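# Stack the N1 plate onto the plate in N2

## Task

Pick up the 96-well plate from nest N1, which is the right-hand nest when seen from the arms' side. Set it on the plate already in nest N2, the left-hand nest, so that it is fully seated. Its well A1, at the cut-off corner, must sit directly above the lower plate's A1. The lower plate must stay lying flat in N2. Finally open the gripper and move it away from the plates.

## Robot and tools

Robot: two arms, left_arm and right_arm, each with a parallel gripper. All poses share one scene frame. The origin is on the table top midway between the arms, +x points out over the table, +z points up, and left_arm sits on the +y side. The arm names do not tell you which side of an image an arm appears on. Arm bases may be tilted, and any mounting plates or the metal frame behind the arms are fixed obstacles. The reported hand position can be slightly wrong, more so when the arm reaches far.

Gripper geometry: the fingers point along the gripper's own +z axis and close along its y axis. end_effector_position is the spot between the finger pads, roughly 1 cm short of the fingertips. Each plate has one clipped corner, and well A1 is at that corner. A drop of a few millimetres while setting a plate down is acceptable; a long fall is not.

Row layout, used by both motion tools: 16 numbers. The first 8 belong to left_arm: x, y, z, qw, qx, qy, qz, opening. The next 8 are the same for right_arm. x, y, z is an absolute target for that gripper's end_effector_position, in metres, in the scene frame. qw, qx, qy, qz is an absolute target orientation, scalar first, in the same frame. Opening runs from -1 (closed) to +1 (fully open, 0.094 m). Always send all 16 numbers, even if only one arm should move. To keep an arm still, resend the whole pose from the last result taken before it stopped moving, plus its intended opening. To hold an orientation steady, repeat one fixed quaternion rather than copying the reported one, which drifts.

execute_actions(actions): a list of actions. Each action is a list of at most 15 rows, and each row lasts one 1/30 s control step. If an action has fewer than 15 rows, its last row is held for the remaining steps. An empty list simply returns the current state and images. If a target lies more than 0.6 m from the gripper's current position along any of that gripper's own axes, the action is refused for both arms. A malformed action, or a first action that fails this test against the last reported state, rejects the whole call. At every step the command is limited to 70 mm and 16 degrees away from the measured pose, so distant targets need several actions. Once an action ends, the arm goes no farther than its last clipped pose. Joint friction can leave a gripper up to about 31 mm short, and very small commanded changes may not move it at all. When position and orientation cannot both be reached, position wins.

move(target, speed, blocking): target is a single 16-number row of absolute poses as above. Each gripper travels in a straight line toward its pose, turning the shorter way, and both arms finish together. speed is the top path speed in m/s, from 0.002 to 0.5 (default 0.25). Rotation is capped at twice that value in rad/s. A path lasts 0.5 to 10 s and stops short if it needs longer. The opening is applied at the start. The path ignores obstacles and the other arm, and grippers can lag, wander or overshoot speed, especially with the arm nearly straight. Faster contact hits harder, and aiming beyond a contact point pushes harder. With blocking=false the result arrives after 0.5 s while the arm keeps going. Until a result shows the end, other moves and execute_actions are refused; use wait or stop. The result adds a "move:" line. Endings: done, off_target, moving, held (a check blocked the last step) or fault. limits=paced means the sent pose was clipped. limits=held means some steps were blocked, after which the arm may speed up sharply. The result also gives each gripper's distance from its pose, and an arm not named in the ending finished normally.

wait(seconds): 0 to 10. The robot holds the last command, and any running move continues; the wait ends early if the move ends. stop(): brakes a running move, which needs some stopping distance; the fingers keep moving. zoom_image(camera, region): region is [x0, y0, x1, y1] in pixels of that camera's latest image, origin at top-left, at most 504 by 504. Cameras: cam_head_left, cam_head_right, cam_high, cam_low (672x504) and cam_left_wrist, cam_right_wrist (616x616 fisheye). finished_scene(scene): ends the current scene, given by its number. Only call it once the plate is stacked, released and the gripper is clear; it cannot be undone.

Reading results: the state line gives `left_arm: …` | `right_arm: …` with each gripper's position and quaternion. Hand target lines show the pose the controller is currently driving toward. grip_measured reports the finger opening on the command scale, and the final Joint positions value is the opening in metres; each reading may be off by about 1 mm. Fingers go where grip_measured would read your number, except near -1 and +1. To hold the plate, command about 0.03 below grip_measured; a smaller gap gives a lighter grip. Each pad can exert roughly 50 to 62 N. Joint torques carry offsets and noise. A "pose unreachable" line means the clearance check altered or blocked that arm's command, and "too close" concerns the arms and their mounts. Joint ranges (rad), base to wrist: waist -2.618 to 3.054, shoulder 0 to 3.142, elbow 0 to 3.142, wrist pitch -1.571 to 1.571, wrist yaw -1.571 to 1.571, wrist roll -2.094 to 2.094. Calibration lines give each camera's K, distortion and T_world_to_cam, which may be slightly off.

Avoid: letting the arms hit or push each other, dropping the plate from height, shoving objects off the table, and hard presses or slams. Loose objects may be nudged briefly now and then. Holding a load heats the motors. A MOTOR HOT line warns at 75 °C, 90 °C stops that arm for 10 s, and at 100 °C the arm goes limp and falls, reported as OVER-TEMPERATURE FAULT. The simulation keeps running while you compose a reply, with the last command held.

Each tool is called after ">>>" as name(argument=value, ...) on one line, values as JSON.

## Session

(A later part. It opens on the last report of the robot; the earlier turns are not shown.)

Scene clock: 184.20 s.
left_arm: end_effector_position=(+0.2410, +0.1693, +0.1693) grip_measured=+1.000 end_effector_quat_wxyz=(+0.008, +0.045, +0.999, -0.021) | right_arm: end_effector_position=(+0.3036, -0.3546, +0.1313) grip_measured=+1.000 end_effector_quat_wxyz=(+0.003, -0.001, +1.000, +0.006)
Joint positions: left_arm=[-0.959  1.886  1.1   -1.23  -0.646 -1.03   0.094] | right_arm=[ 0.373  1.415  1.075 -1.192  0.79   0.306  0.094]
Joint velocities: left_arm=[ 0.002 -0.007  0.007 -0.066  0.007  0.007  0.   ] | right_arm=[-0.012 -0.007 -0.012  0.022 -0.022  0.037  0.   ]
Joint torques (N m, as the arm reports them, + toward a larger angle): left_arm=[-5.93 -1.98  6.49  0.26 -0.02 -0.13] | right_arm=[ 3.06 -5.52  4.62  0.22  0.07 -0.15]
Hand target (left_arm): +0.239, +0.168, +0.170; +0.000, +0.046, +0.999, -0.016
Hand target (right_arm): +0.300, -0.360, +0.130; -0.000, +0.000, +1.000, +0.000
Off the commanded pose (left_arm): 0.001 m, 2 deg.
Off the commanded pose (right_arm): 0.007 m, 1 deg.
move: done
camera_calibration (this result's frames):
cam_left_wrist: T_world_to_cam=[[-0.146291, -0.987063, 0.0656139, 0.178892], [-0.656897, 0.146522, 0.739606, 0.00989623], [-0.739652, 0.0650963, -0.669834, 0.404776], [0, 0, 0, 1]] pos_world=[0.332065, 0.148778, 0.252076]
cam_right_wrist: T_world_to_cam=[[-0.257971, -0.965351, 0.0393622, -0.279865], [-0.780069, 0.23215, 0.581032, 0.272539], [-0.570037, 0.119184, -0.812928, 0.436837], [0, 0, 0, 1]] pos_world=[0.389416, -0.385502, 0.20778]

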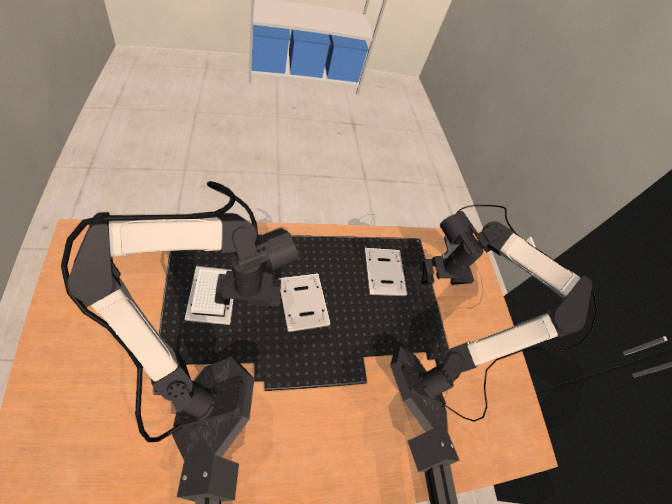

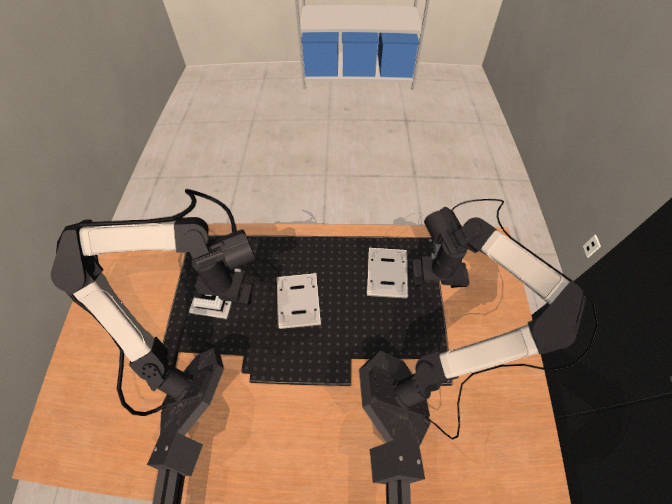

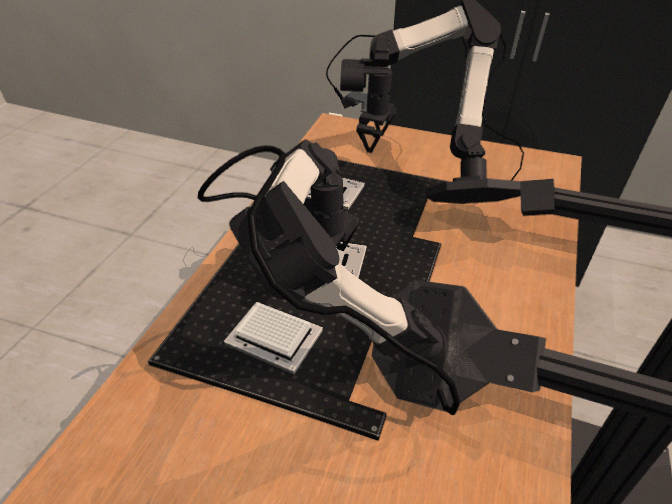

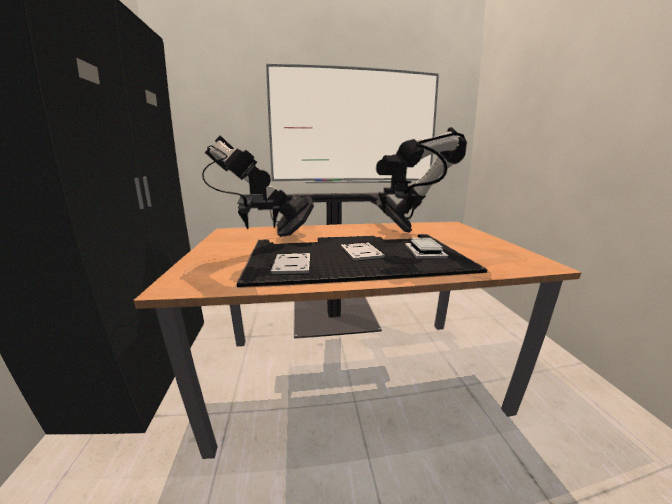

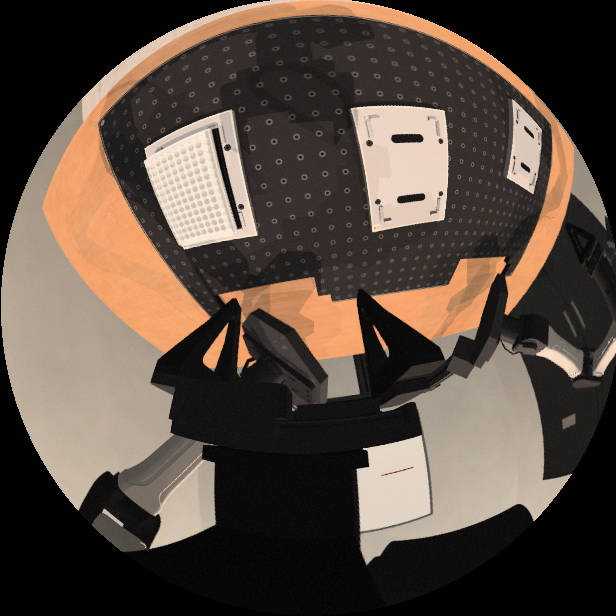

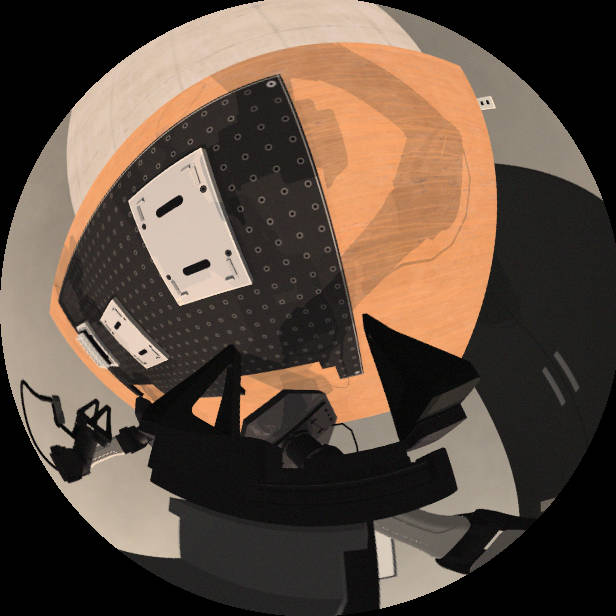

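>>> move(target=[0.336,0.365,0.12,0,0.7386,0.6741,0,0.6,0.3,-0.36,0.13,0,0,1,0,1], speed=0.3)

>>> move(target=[0.332,0.365,0.047,0,0.7386,0.6741,0,0.6,0.3,-0.36,0.13,0,0,1,0,1], speed=0.05)

>>> move(target=[0.331,0.338,0.049,0,0.7386,0.6741,0,0.6,0.3,-0.36,0.13,0,0,1,0,1], speed=0.015)

>>> zoom_image(camera="cam_left_wrist", region=[110,100,470,370])

Scene clock: 196.87 s.
left_arm: end_effector_position=(+0.3286, +0.3629, +0.1156) grip_measured=+0.603 end_effector_quat_wxyz=(-0.024, +0.748, +0.663, +0.001) | right_arm: end_effector_position=(+0.3036, -0.3546, +0.1313) grip_measured=+1.000 end_effector_quat_wxyz=(+0.003, -0.001, +1.000, +0.006)
Joint positions: left_arm=[-0.289  1.503  1.152 -1.166 -0.821  1.386  0.075] | right_arm=[ 0.373  1.415  1.075 -1.192  0.79   0.306  0.094]
Joint velocities: left_arm=[ 0.002  0.002 -0.002  0.007  0.037 -0.022  0.   ] | right_arm=[-0.007 -0.002 -0.002 -0.037  0.022  0.022  0.   ]
Joint torques (N m, as the arm reports them, + toward a larger angle): left_arm=[-4.12 -5.37  5.73  0.4   0.13  0.04] | right_arm=[ 3.06 -5.53  4.61  0.22  0.07 -0.15]
Hand target (left_arm): +0.336, +0.368, +0.120; -0.009, +0.738, +0.675, +0.007
Hand target (right_arm): +0.300, -0.360, +0.130; -0.000, +0.000, +1.000, +0.000
Off the commanded pose (left_arm): 0.009 m, 3 deg.
Off the commanded pose (right_arm): 0.007 m, 1 deg.
move: off_target (left_arm)
camera_calibration (this result's frames):
cam_left_wrist: T_world_to_cam=[[-0.982636, 0.175189, 0.0611171, 0.239871], [0.157647, 0.614595, 0.77293, -0.362568], [0.0978464, 0.769144, -0.631541, -0.114216], [0, 0, 0, 1]] pos_world=[0.304039, 0.268658, 0.193447]
cam_right_wrist: T_world_to_cam=[[-0.257971, -0.965351, 0.0393622, -0.279865], [-0.780069, 0.23215, 0.581032, 0.272539], [-0.570037, 0.119184, -0.812928, 0.436837], [0, 0, 0, 1]] pos_world=[0.389416, -0.385502, 0.20778]

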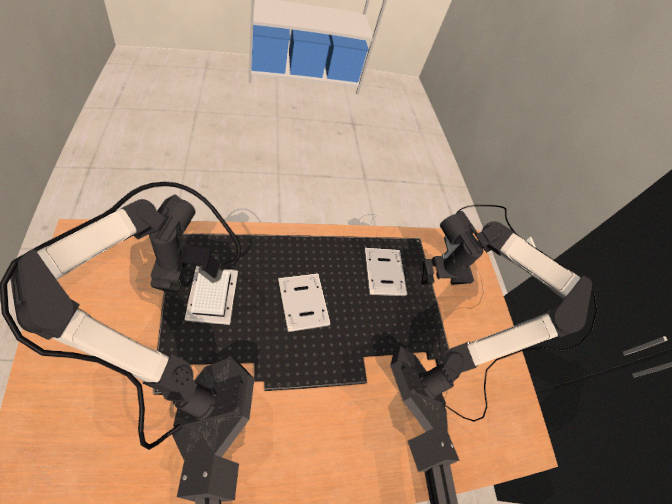

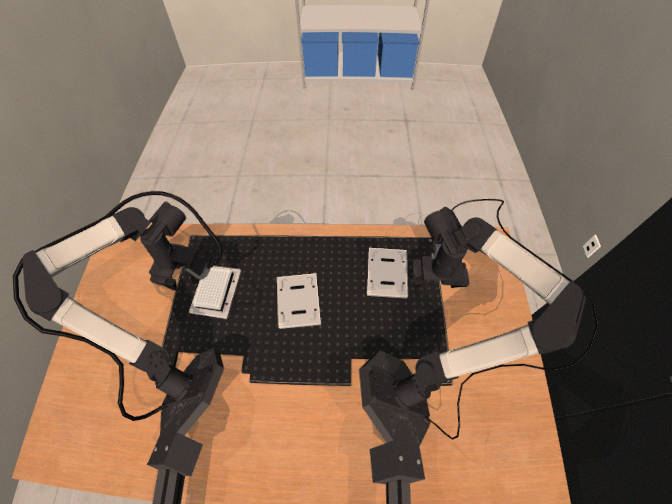

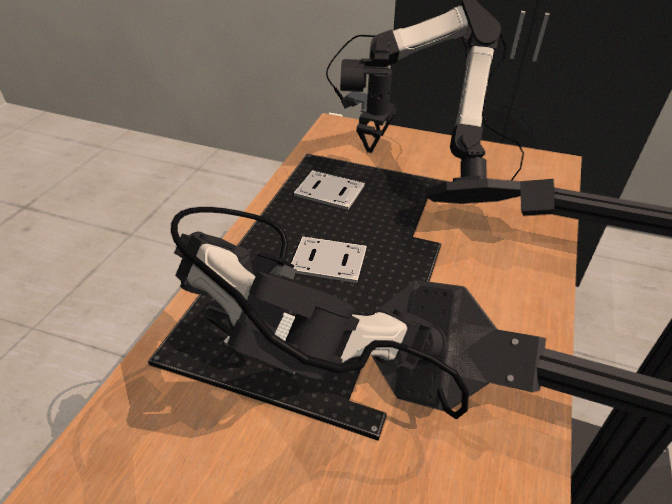

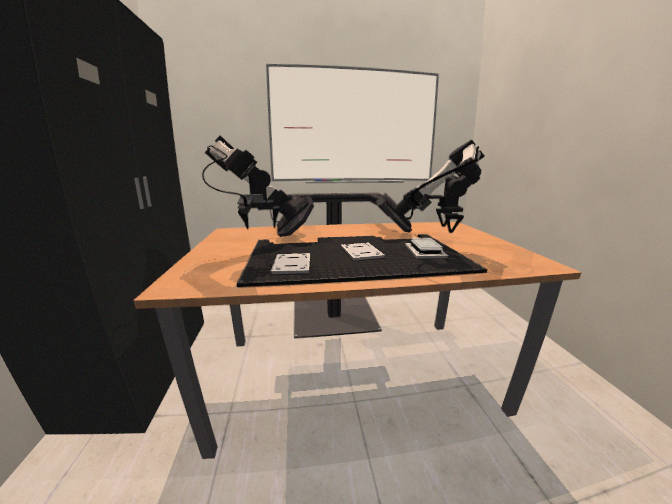

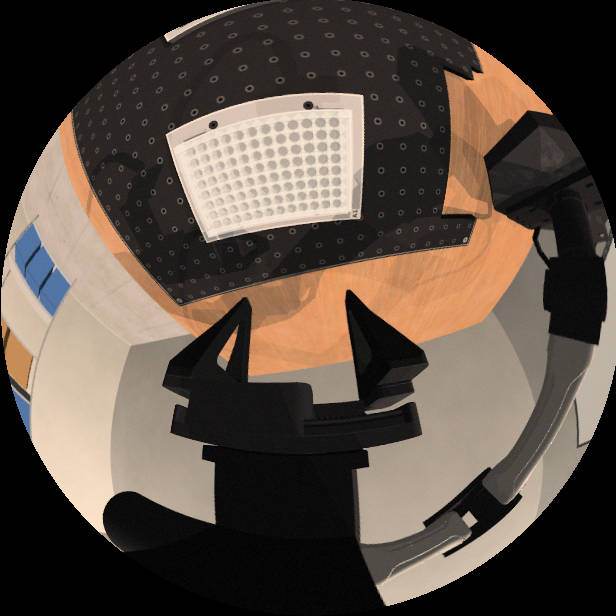

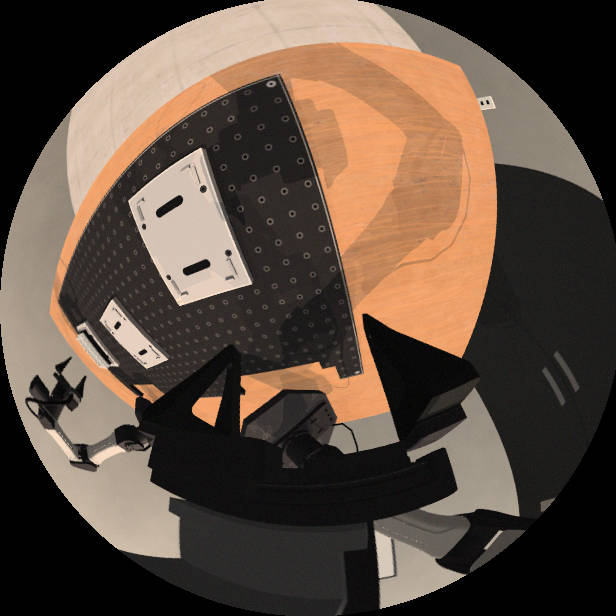

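Scene clock: 198.73 s.
left_arm: end_effector_position=(+0.3374, +0.3687, +0.0517) grip_measured=+0.603 end_effector_quat_wxyz=(-0.006, +0.736, +0.677, +0.006) | right_arm: end_effector_position=(+0.3036, -0.3546, +0.1313) grip_measured=+1.000 end_effector_quat_wxyz=(+0.003, -0.001, +1.000, +0.006)
Joint positions: left_arm=[-0.091  1.503  0.988 -0.753 -0.769  1.662  0.075] | right_arm=[ 0.373  1.415  1.075 -1.192  0.79   0.306  0.094]
Joint velocities: left_arm=[ 0.002 -0.007  0.017  0.022 -0.022  0.007  0.001] | right_arm=[ 0.002  0.017 -0.002 -0.051 -0.007  0.037  0.   ]
Joint torques (N m, as the arm reports them, + toward a larger angle): left_arm=[-4.08 -5.13  2.26  0.41  0.17  0.06] | right_arm=[ 3.06 -5.52  4.62  0.22  0.08 -0.15]
Hand target (left_arm): +0.333, +0.366, +0.048; -0.004, +0.739, +0.674, +0.000
Hand target (right_arm): +0.300, -0.360, +0.130; -0.000, +0.000, +1.000, +0.000
Off the commanded pose (left_arm): 0.008 m, 1 deg.
Off the commanded pose (right_arm): 0.007 m, 1 deg.
move: done
camera_calibration (this result's frames):
cam_left_wrist: T_world_to_cam=[[-0.989847, 0.139748, 0.0259483, 0.268702], [0.109749, 0.635441, 0.76431, -0.309193], [0.0903224, 0.759398, -0.644327, -0.153035], [0, 0, 0, 1]] pos_world=[0.31373, 0.275138, 0.130743]
cam_right_wrist: T_world_to_cam=[[-0.257971, -0.965351, 0.0393622, -0.279865], [-0.780069, 0.23215, 0.581032, 0.272539], [-0.570037, 0.119184, -0.812928, 0.436837], [0, 0, 0, 1]] pos_world=[0.389416, -0.385502, 0.20778]

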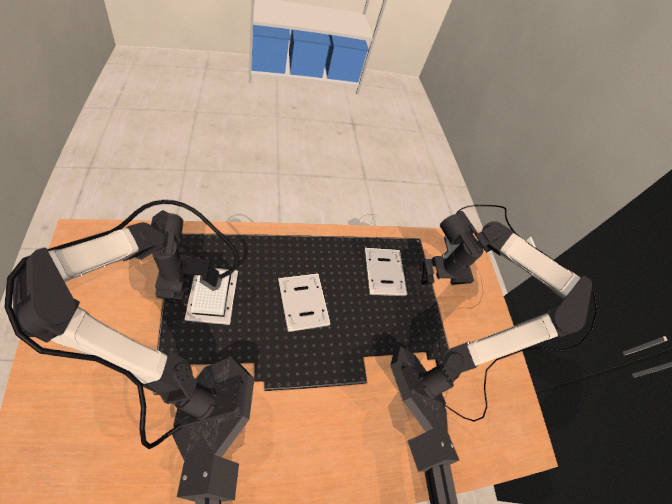

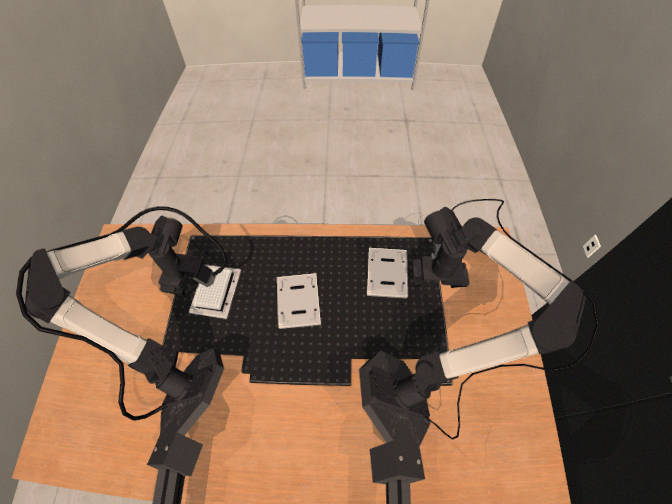

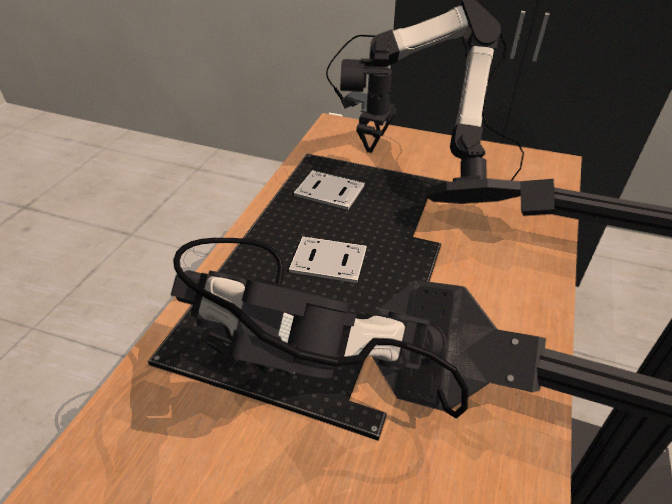

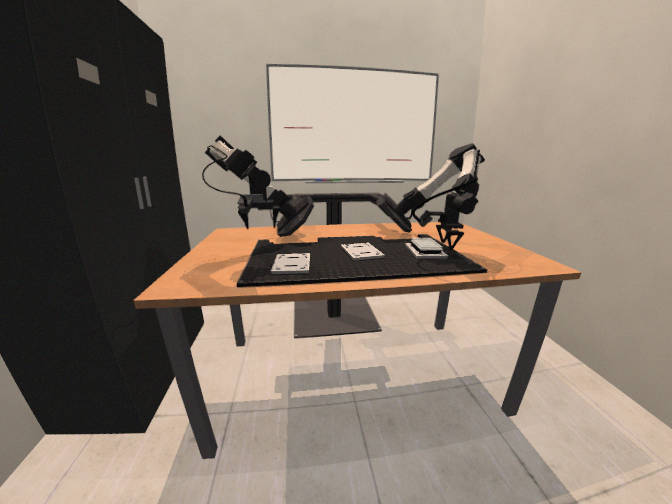

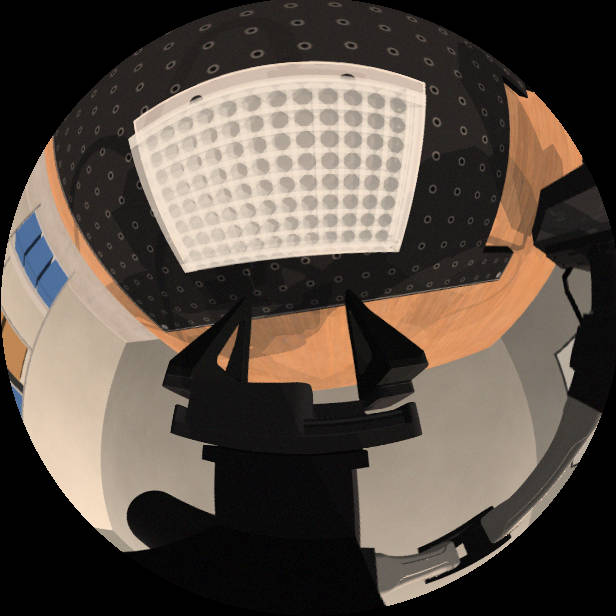

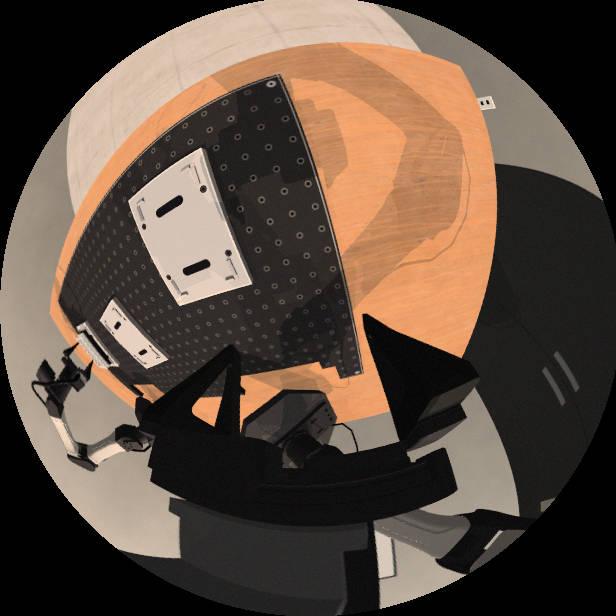

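Scene clock: 201.07 s.
left_arm: end_effector_position=(+0.3368, +0.3465, +0.0555) grip_measured=+0.603 end_effector_quat_wxyz=(+0.006, +0.735, +0.679, +0.005) | right_arm: end_effector_position=(+0.3036, -0.3546, +0.1313) grip_measured=+1.000 end_effector_quat_wxyz=(+0.003, -0.001, +1.000, +0.006)
Joint positions: left_arm=[-0.153  1.528  0.969 -0.747 -0.769  1.588  0.075] | right_arm=[ 0.373  1.415  1.075 -1.192  0.79   0.306  0.094]
Joint velocities: left_arm=[ 0.002  0.012 -0.002  0.037 -0.037 -0.051 -0.   ] | right_arm=[ 0.002 -0.002 -0.012 -0.022  0.022 -0.081  0.   ]
Joint torques (N m, as the arm reports them, + toward a larger angle): left_arm=[-5.58 -3.24  2.28  0.5   0.07 -0.13] | right_arm=[ 3.06 -5.53  4.63  0.22  0.07 -0.15]
Hand target (left_arm): +0.331, +0.338, +0.049; +0.001, +0.739, +0.674, -0.000
Hand target (right_arm): +0.300, -0.360, +0.130; -0.000, +0.000, +1.000, +0.000
Off the commanded pose (left_arm): 0.012 m, 1 deg.
Off the commanded pose (right_arm): 0.007 m, 1 deg.
move: off_target (left_arm)
camera_calibration (this result's frames):
cam_left_wrist: T_world_to_cam=[[-0.99079, 0.135084, 0.00939307, 0.274034], [0.0956938, 0.64942, 0.754385, -0.297456], [0.0958055, 0.748335, -0.656365, -0.13106], [0, 0, 0, 1]] pos_world=[0.312531, 0.254233, 0.135799]
cam_right_wrist: T_world_to_cam=[[-0.257971, -0.965351, 0.0393622, -0.279865], [-0.780069, 0.23215, 0.581032, 0.272539], [-0.570037, 0.119184, -0.812928, 0.436837], [0, 0, 0, 1]] pos_world=[0.389416, -0.385502, 0.20778]

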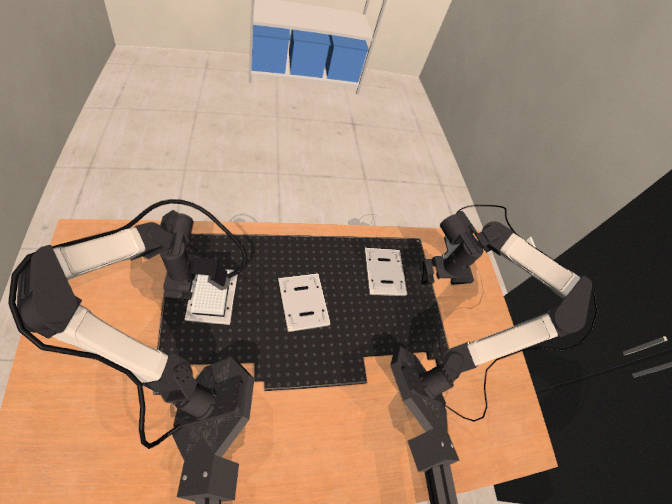

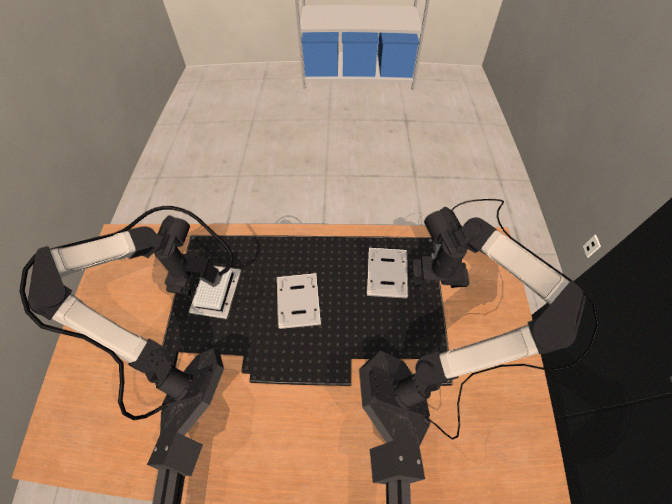

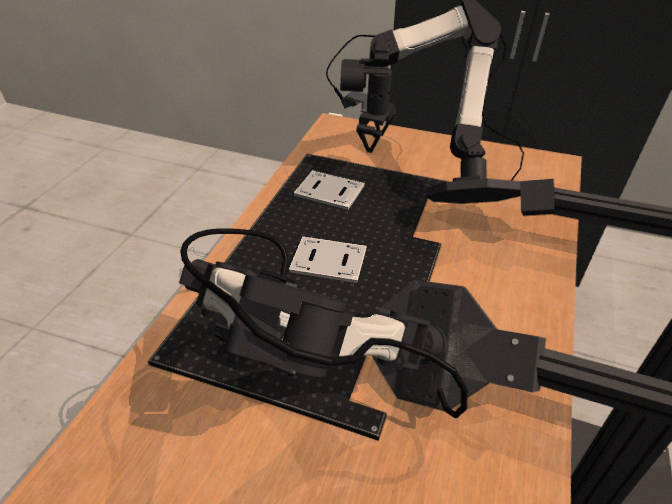

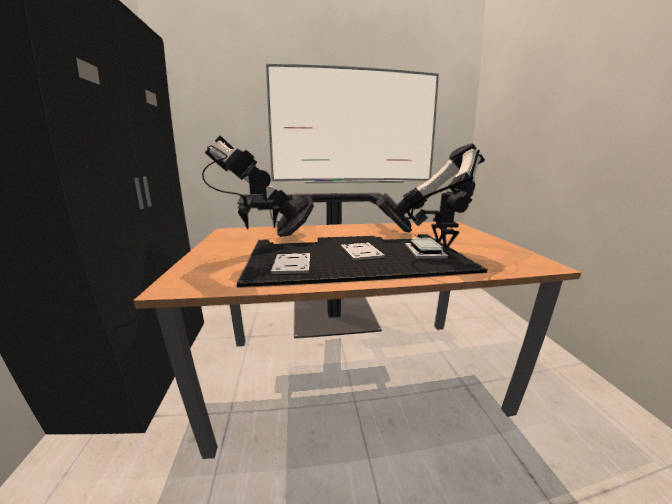

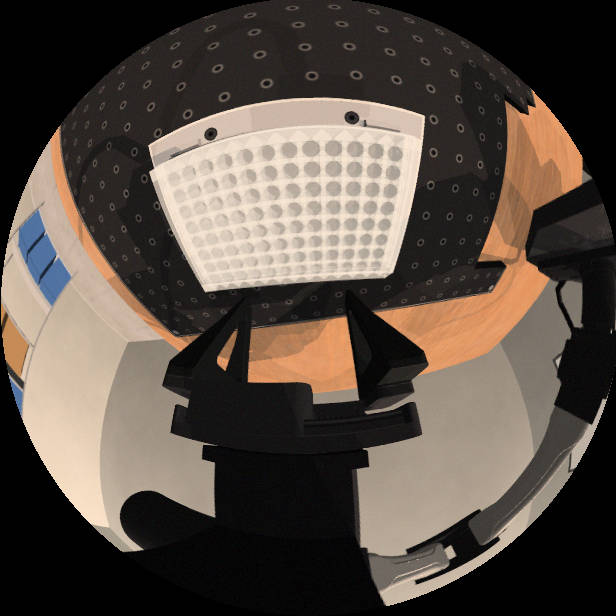

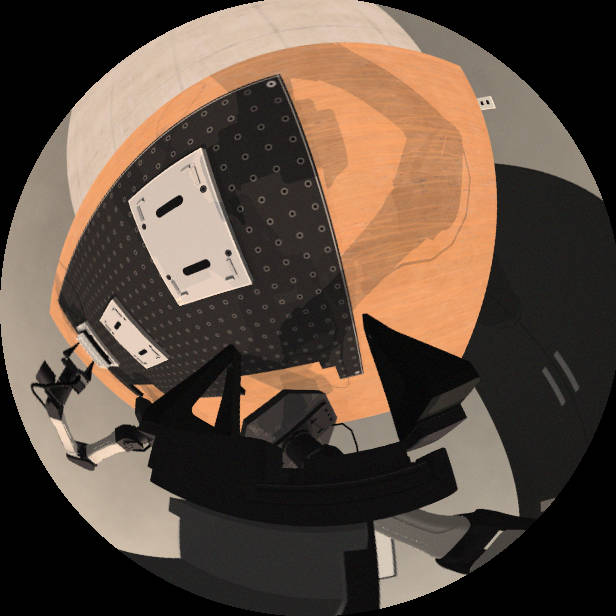

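Region (110, 100, 470, 370) of cam_left_wrist's 616x616 image, scaled by 1.400, with more detail than that image has; it fills the top 378 rows of this view, and the rest is white.

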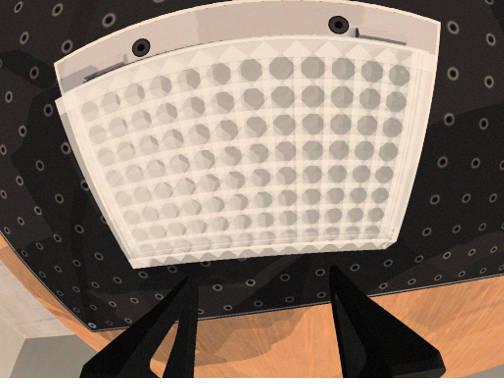

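>>> move(target=[0.329,0.322,0.044,0,0.745,0.667,0,0.6,0.3,-0.36,0.13,0,0,1,0,1], speed=0.012)

>>> zoom_image(camera="cam_left_wrist", region=[110,100,470,370])

>>> zoom_image(camera="cam_low", region=[395,225,455,265])

Scene clock: 211.30 s.
left_arm: end_effector_position=(+0.3359, +0.3306, +0.0508) grip_measured=+0.603 end_effector_quat_wxyz=(+0.007, +0.740, +0.672, +0.005) | right_arm: end_effector_position=(+0.3036, -0.3546, +0.1313) grip_measured=+1.000 end_effector_quat_wxyz=(+0.003, -0.001, +1.000, +0.006)
Joint positions: left_arm=[-0.183  1.567  0.952 -0.717 -0.775  1.566  0.075] | right_arm=[ 0.373  1.415  1.075 -1.192  0.79   0.306  0.094]
Joint velocities: left_arm=[ 0.022 -0.027  0.002  0.022 -0.051 -0.007 -0.001] | right_arm=[-0.002  0.007 -0.007  0.007 -0.037 -0.007  0.   ]
Joint torques (N m, as the arm reports them, + toward a larger angle): left_arm=[-5.88 -3.03  2.07  0.52  0.07 -0.14] | right_arm=[ 3.08 -5.52  4.63  0.22  0.07 -0.15]
Hand target (left_arm): +0.329, +0.322, +0.044; +0.001, +0.745, +0.667, -0.000
Hand target (right_arm): +0.300, -0.360, +0.130; -0.000, +0.000, +1.000, +0.000
Off the commanded pose (left_arm): 0.013 m, 1 deg.
Off the commanded pose (right_arm): 0.007 m, 1 deg.
move: off_target (left_arm)
camera_calibration (this result's frames):
cam_left_wrist: T_world_to_cam=[[-0.988428, 0.15145, 0.00856714, 0.269124], [0.105943, 0.648808, 0.753541, -0.286777], [0.108565, 0.745729, -0.657345, -0.125529], [0, 0, 0, 1]] pos_world=[0.31002, 0.238915, 0.131277]
cam_right_wrist: T_world_to_cam=[[-0.257971, -0.965351, 0.0393622, -0.279865], [-0.780069, 0.23215, 0.581032, 0.272539], [-0.570037, 0.119184, -0.812928, 0.436837], [0, 0, 0, 1]] pos_world=[0.389416, -0.385502, 0.20778]

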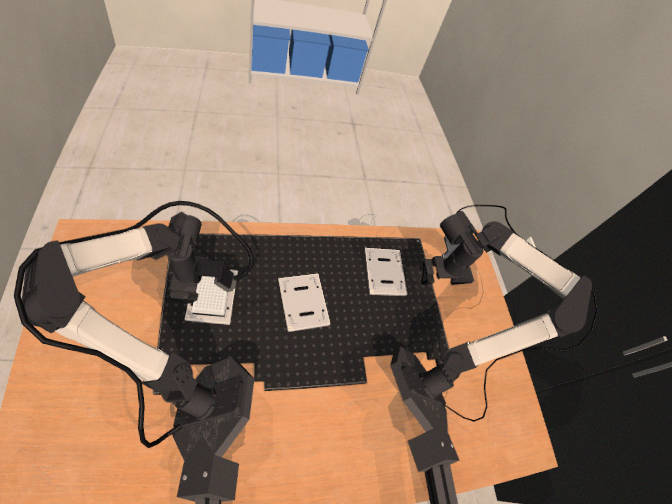

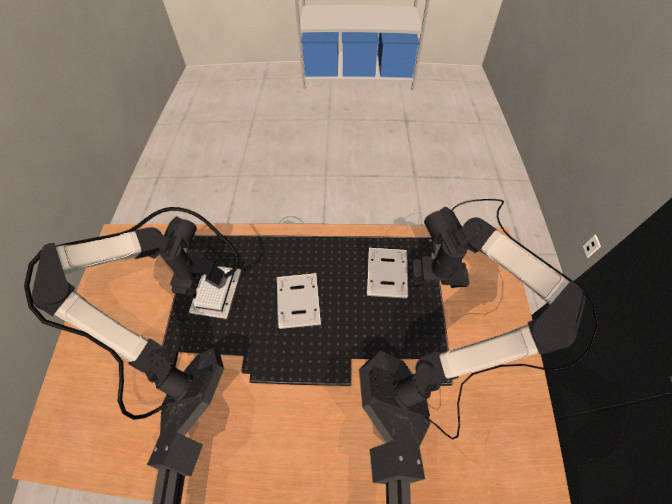

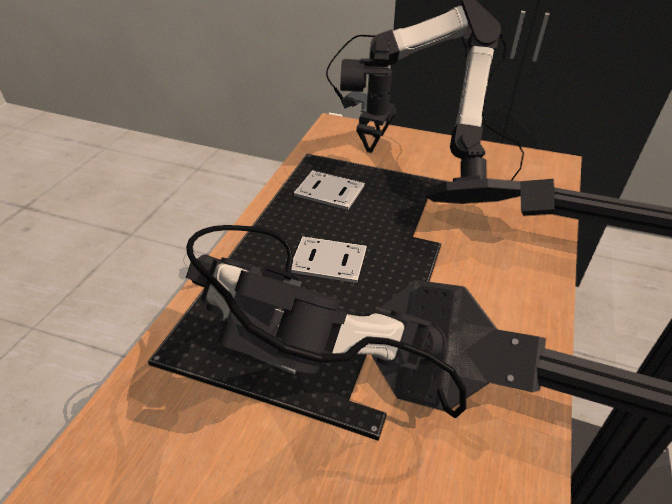

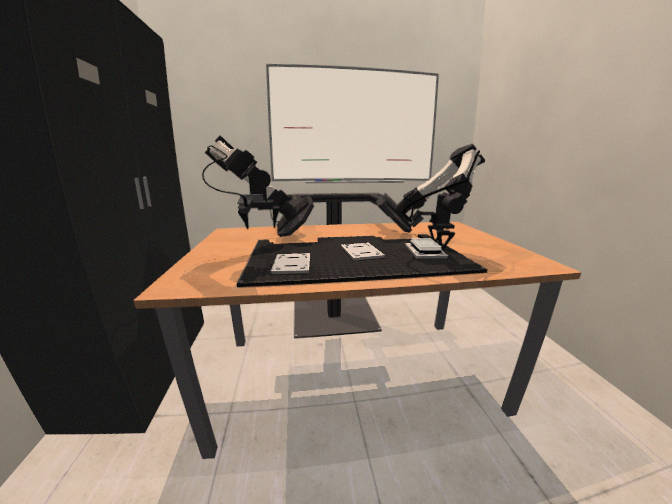

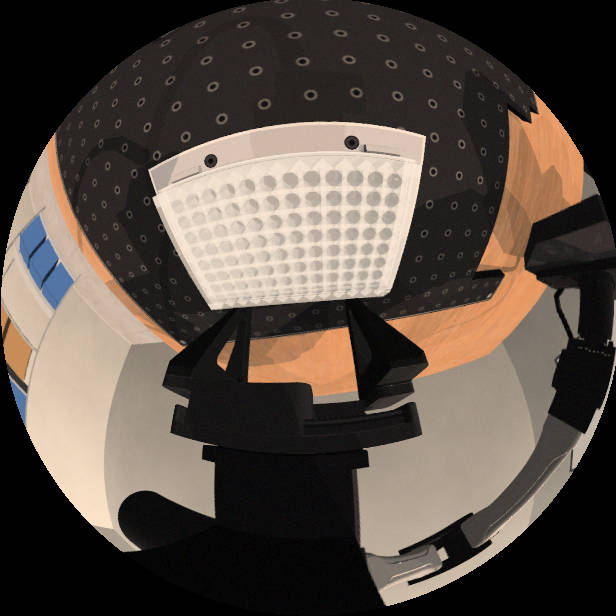

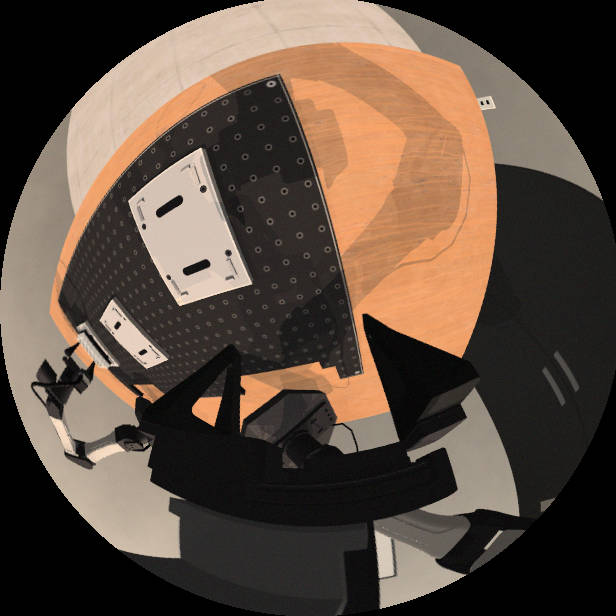

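Region (110, 100, 470, 370) of cam_left_wrist's 616x616 image, scaled by 1.400, with more detail than that image has; it fills the top 378 rows of this view, and the rest is white.

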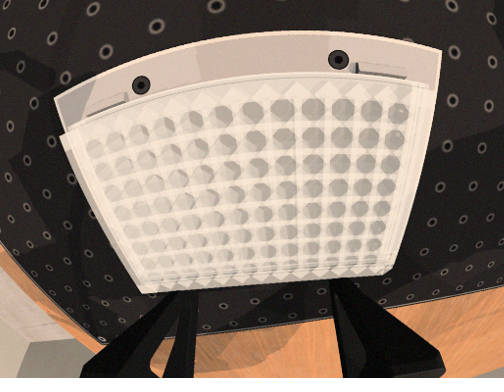

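Region (395, 225, 455, 265) of cam_low's 672x504 image, scaled by 8.400, with more detail than that image has.

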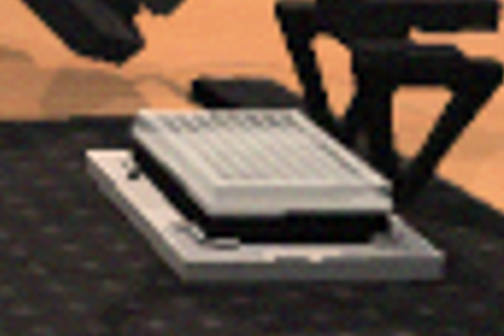

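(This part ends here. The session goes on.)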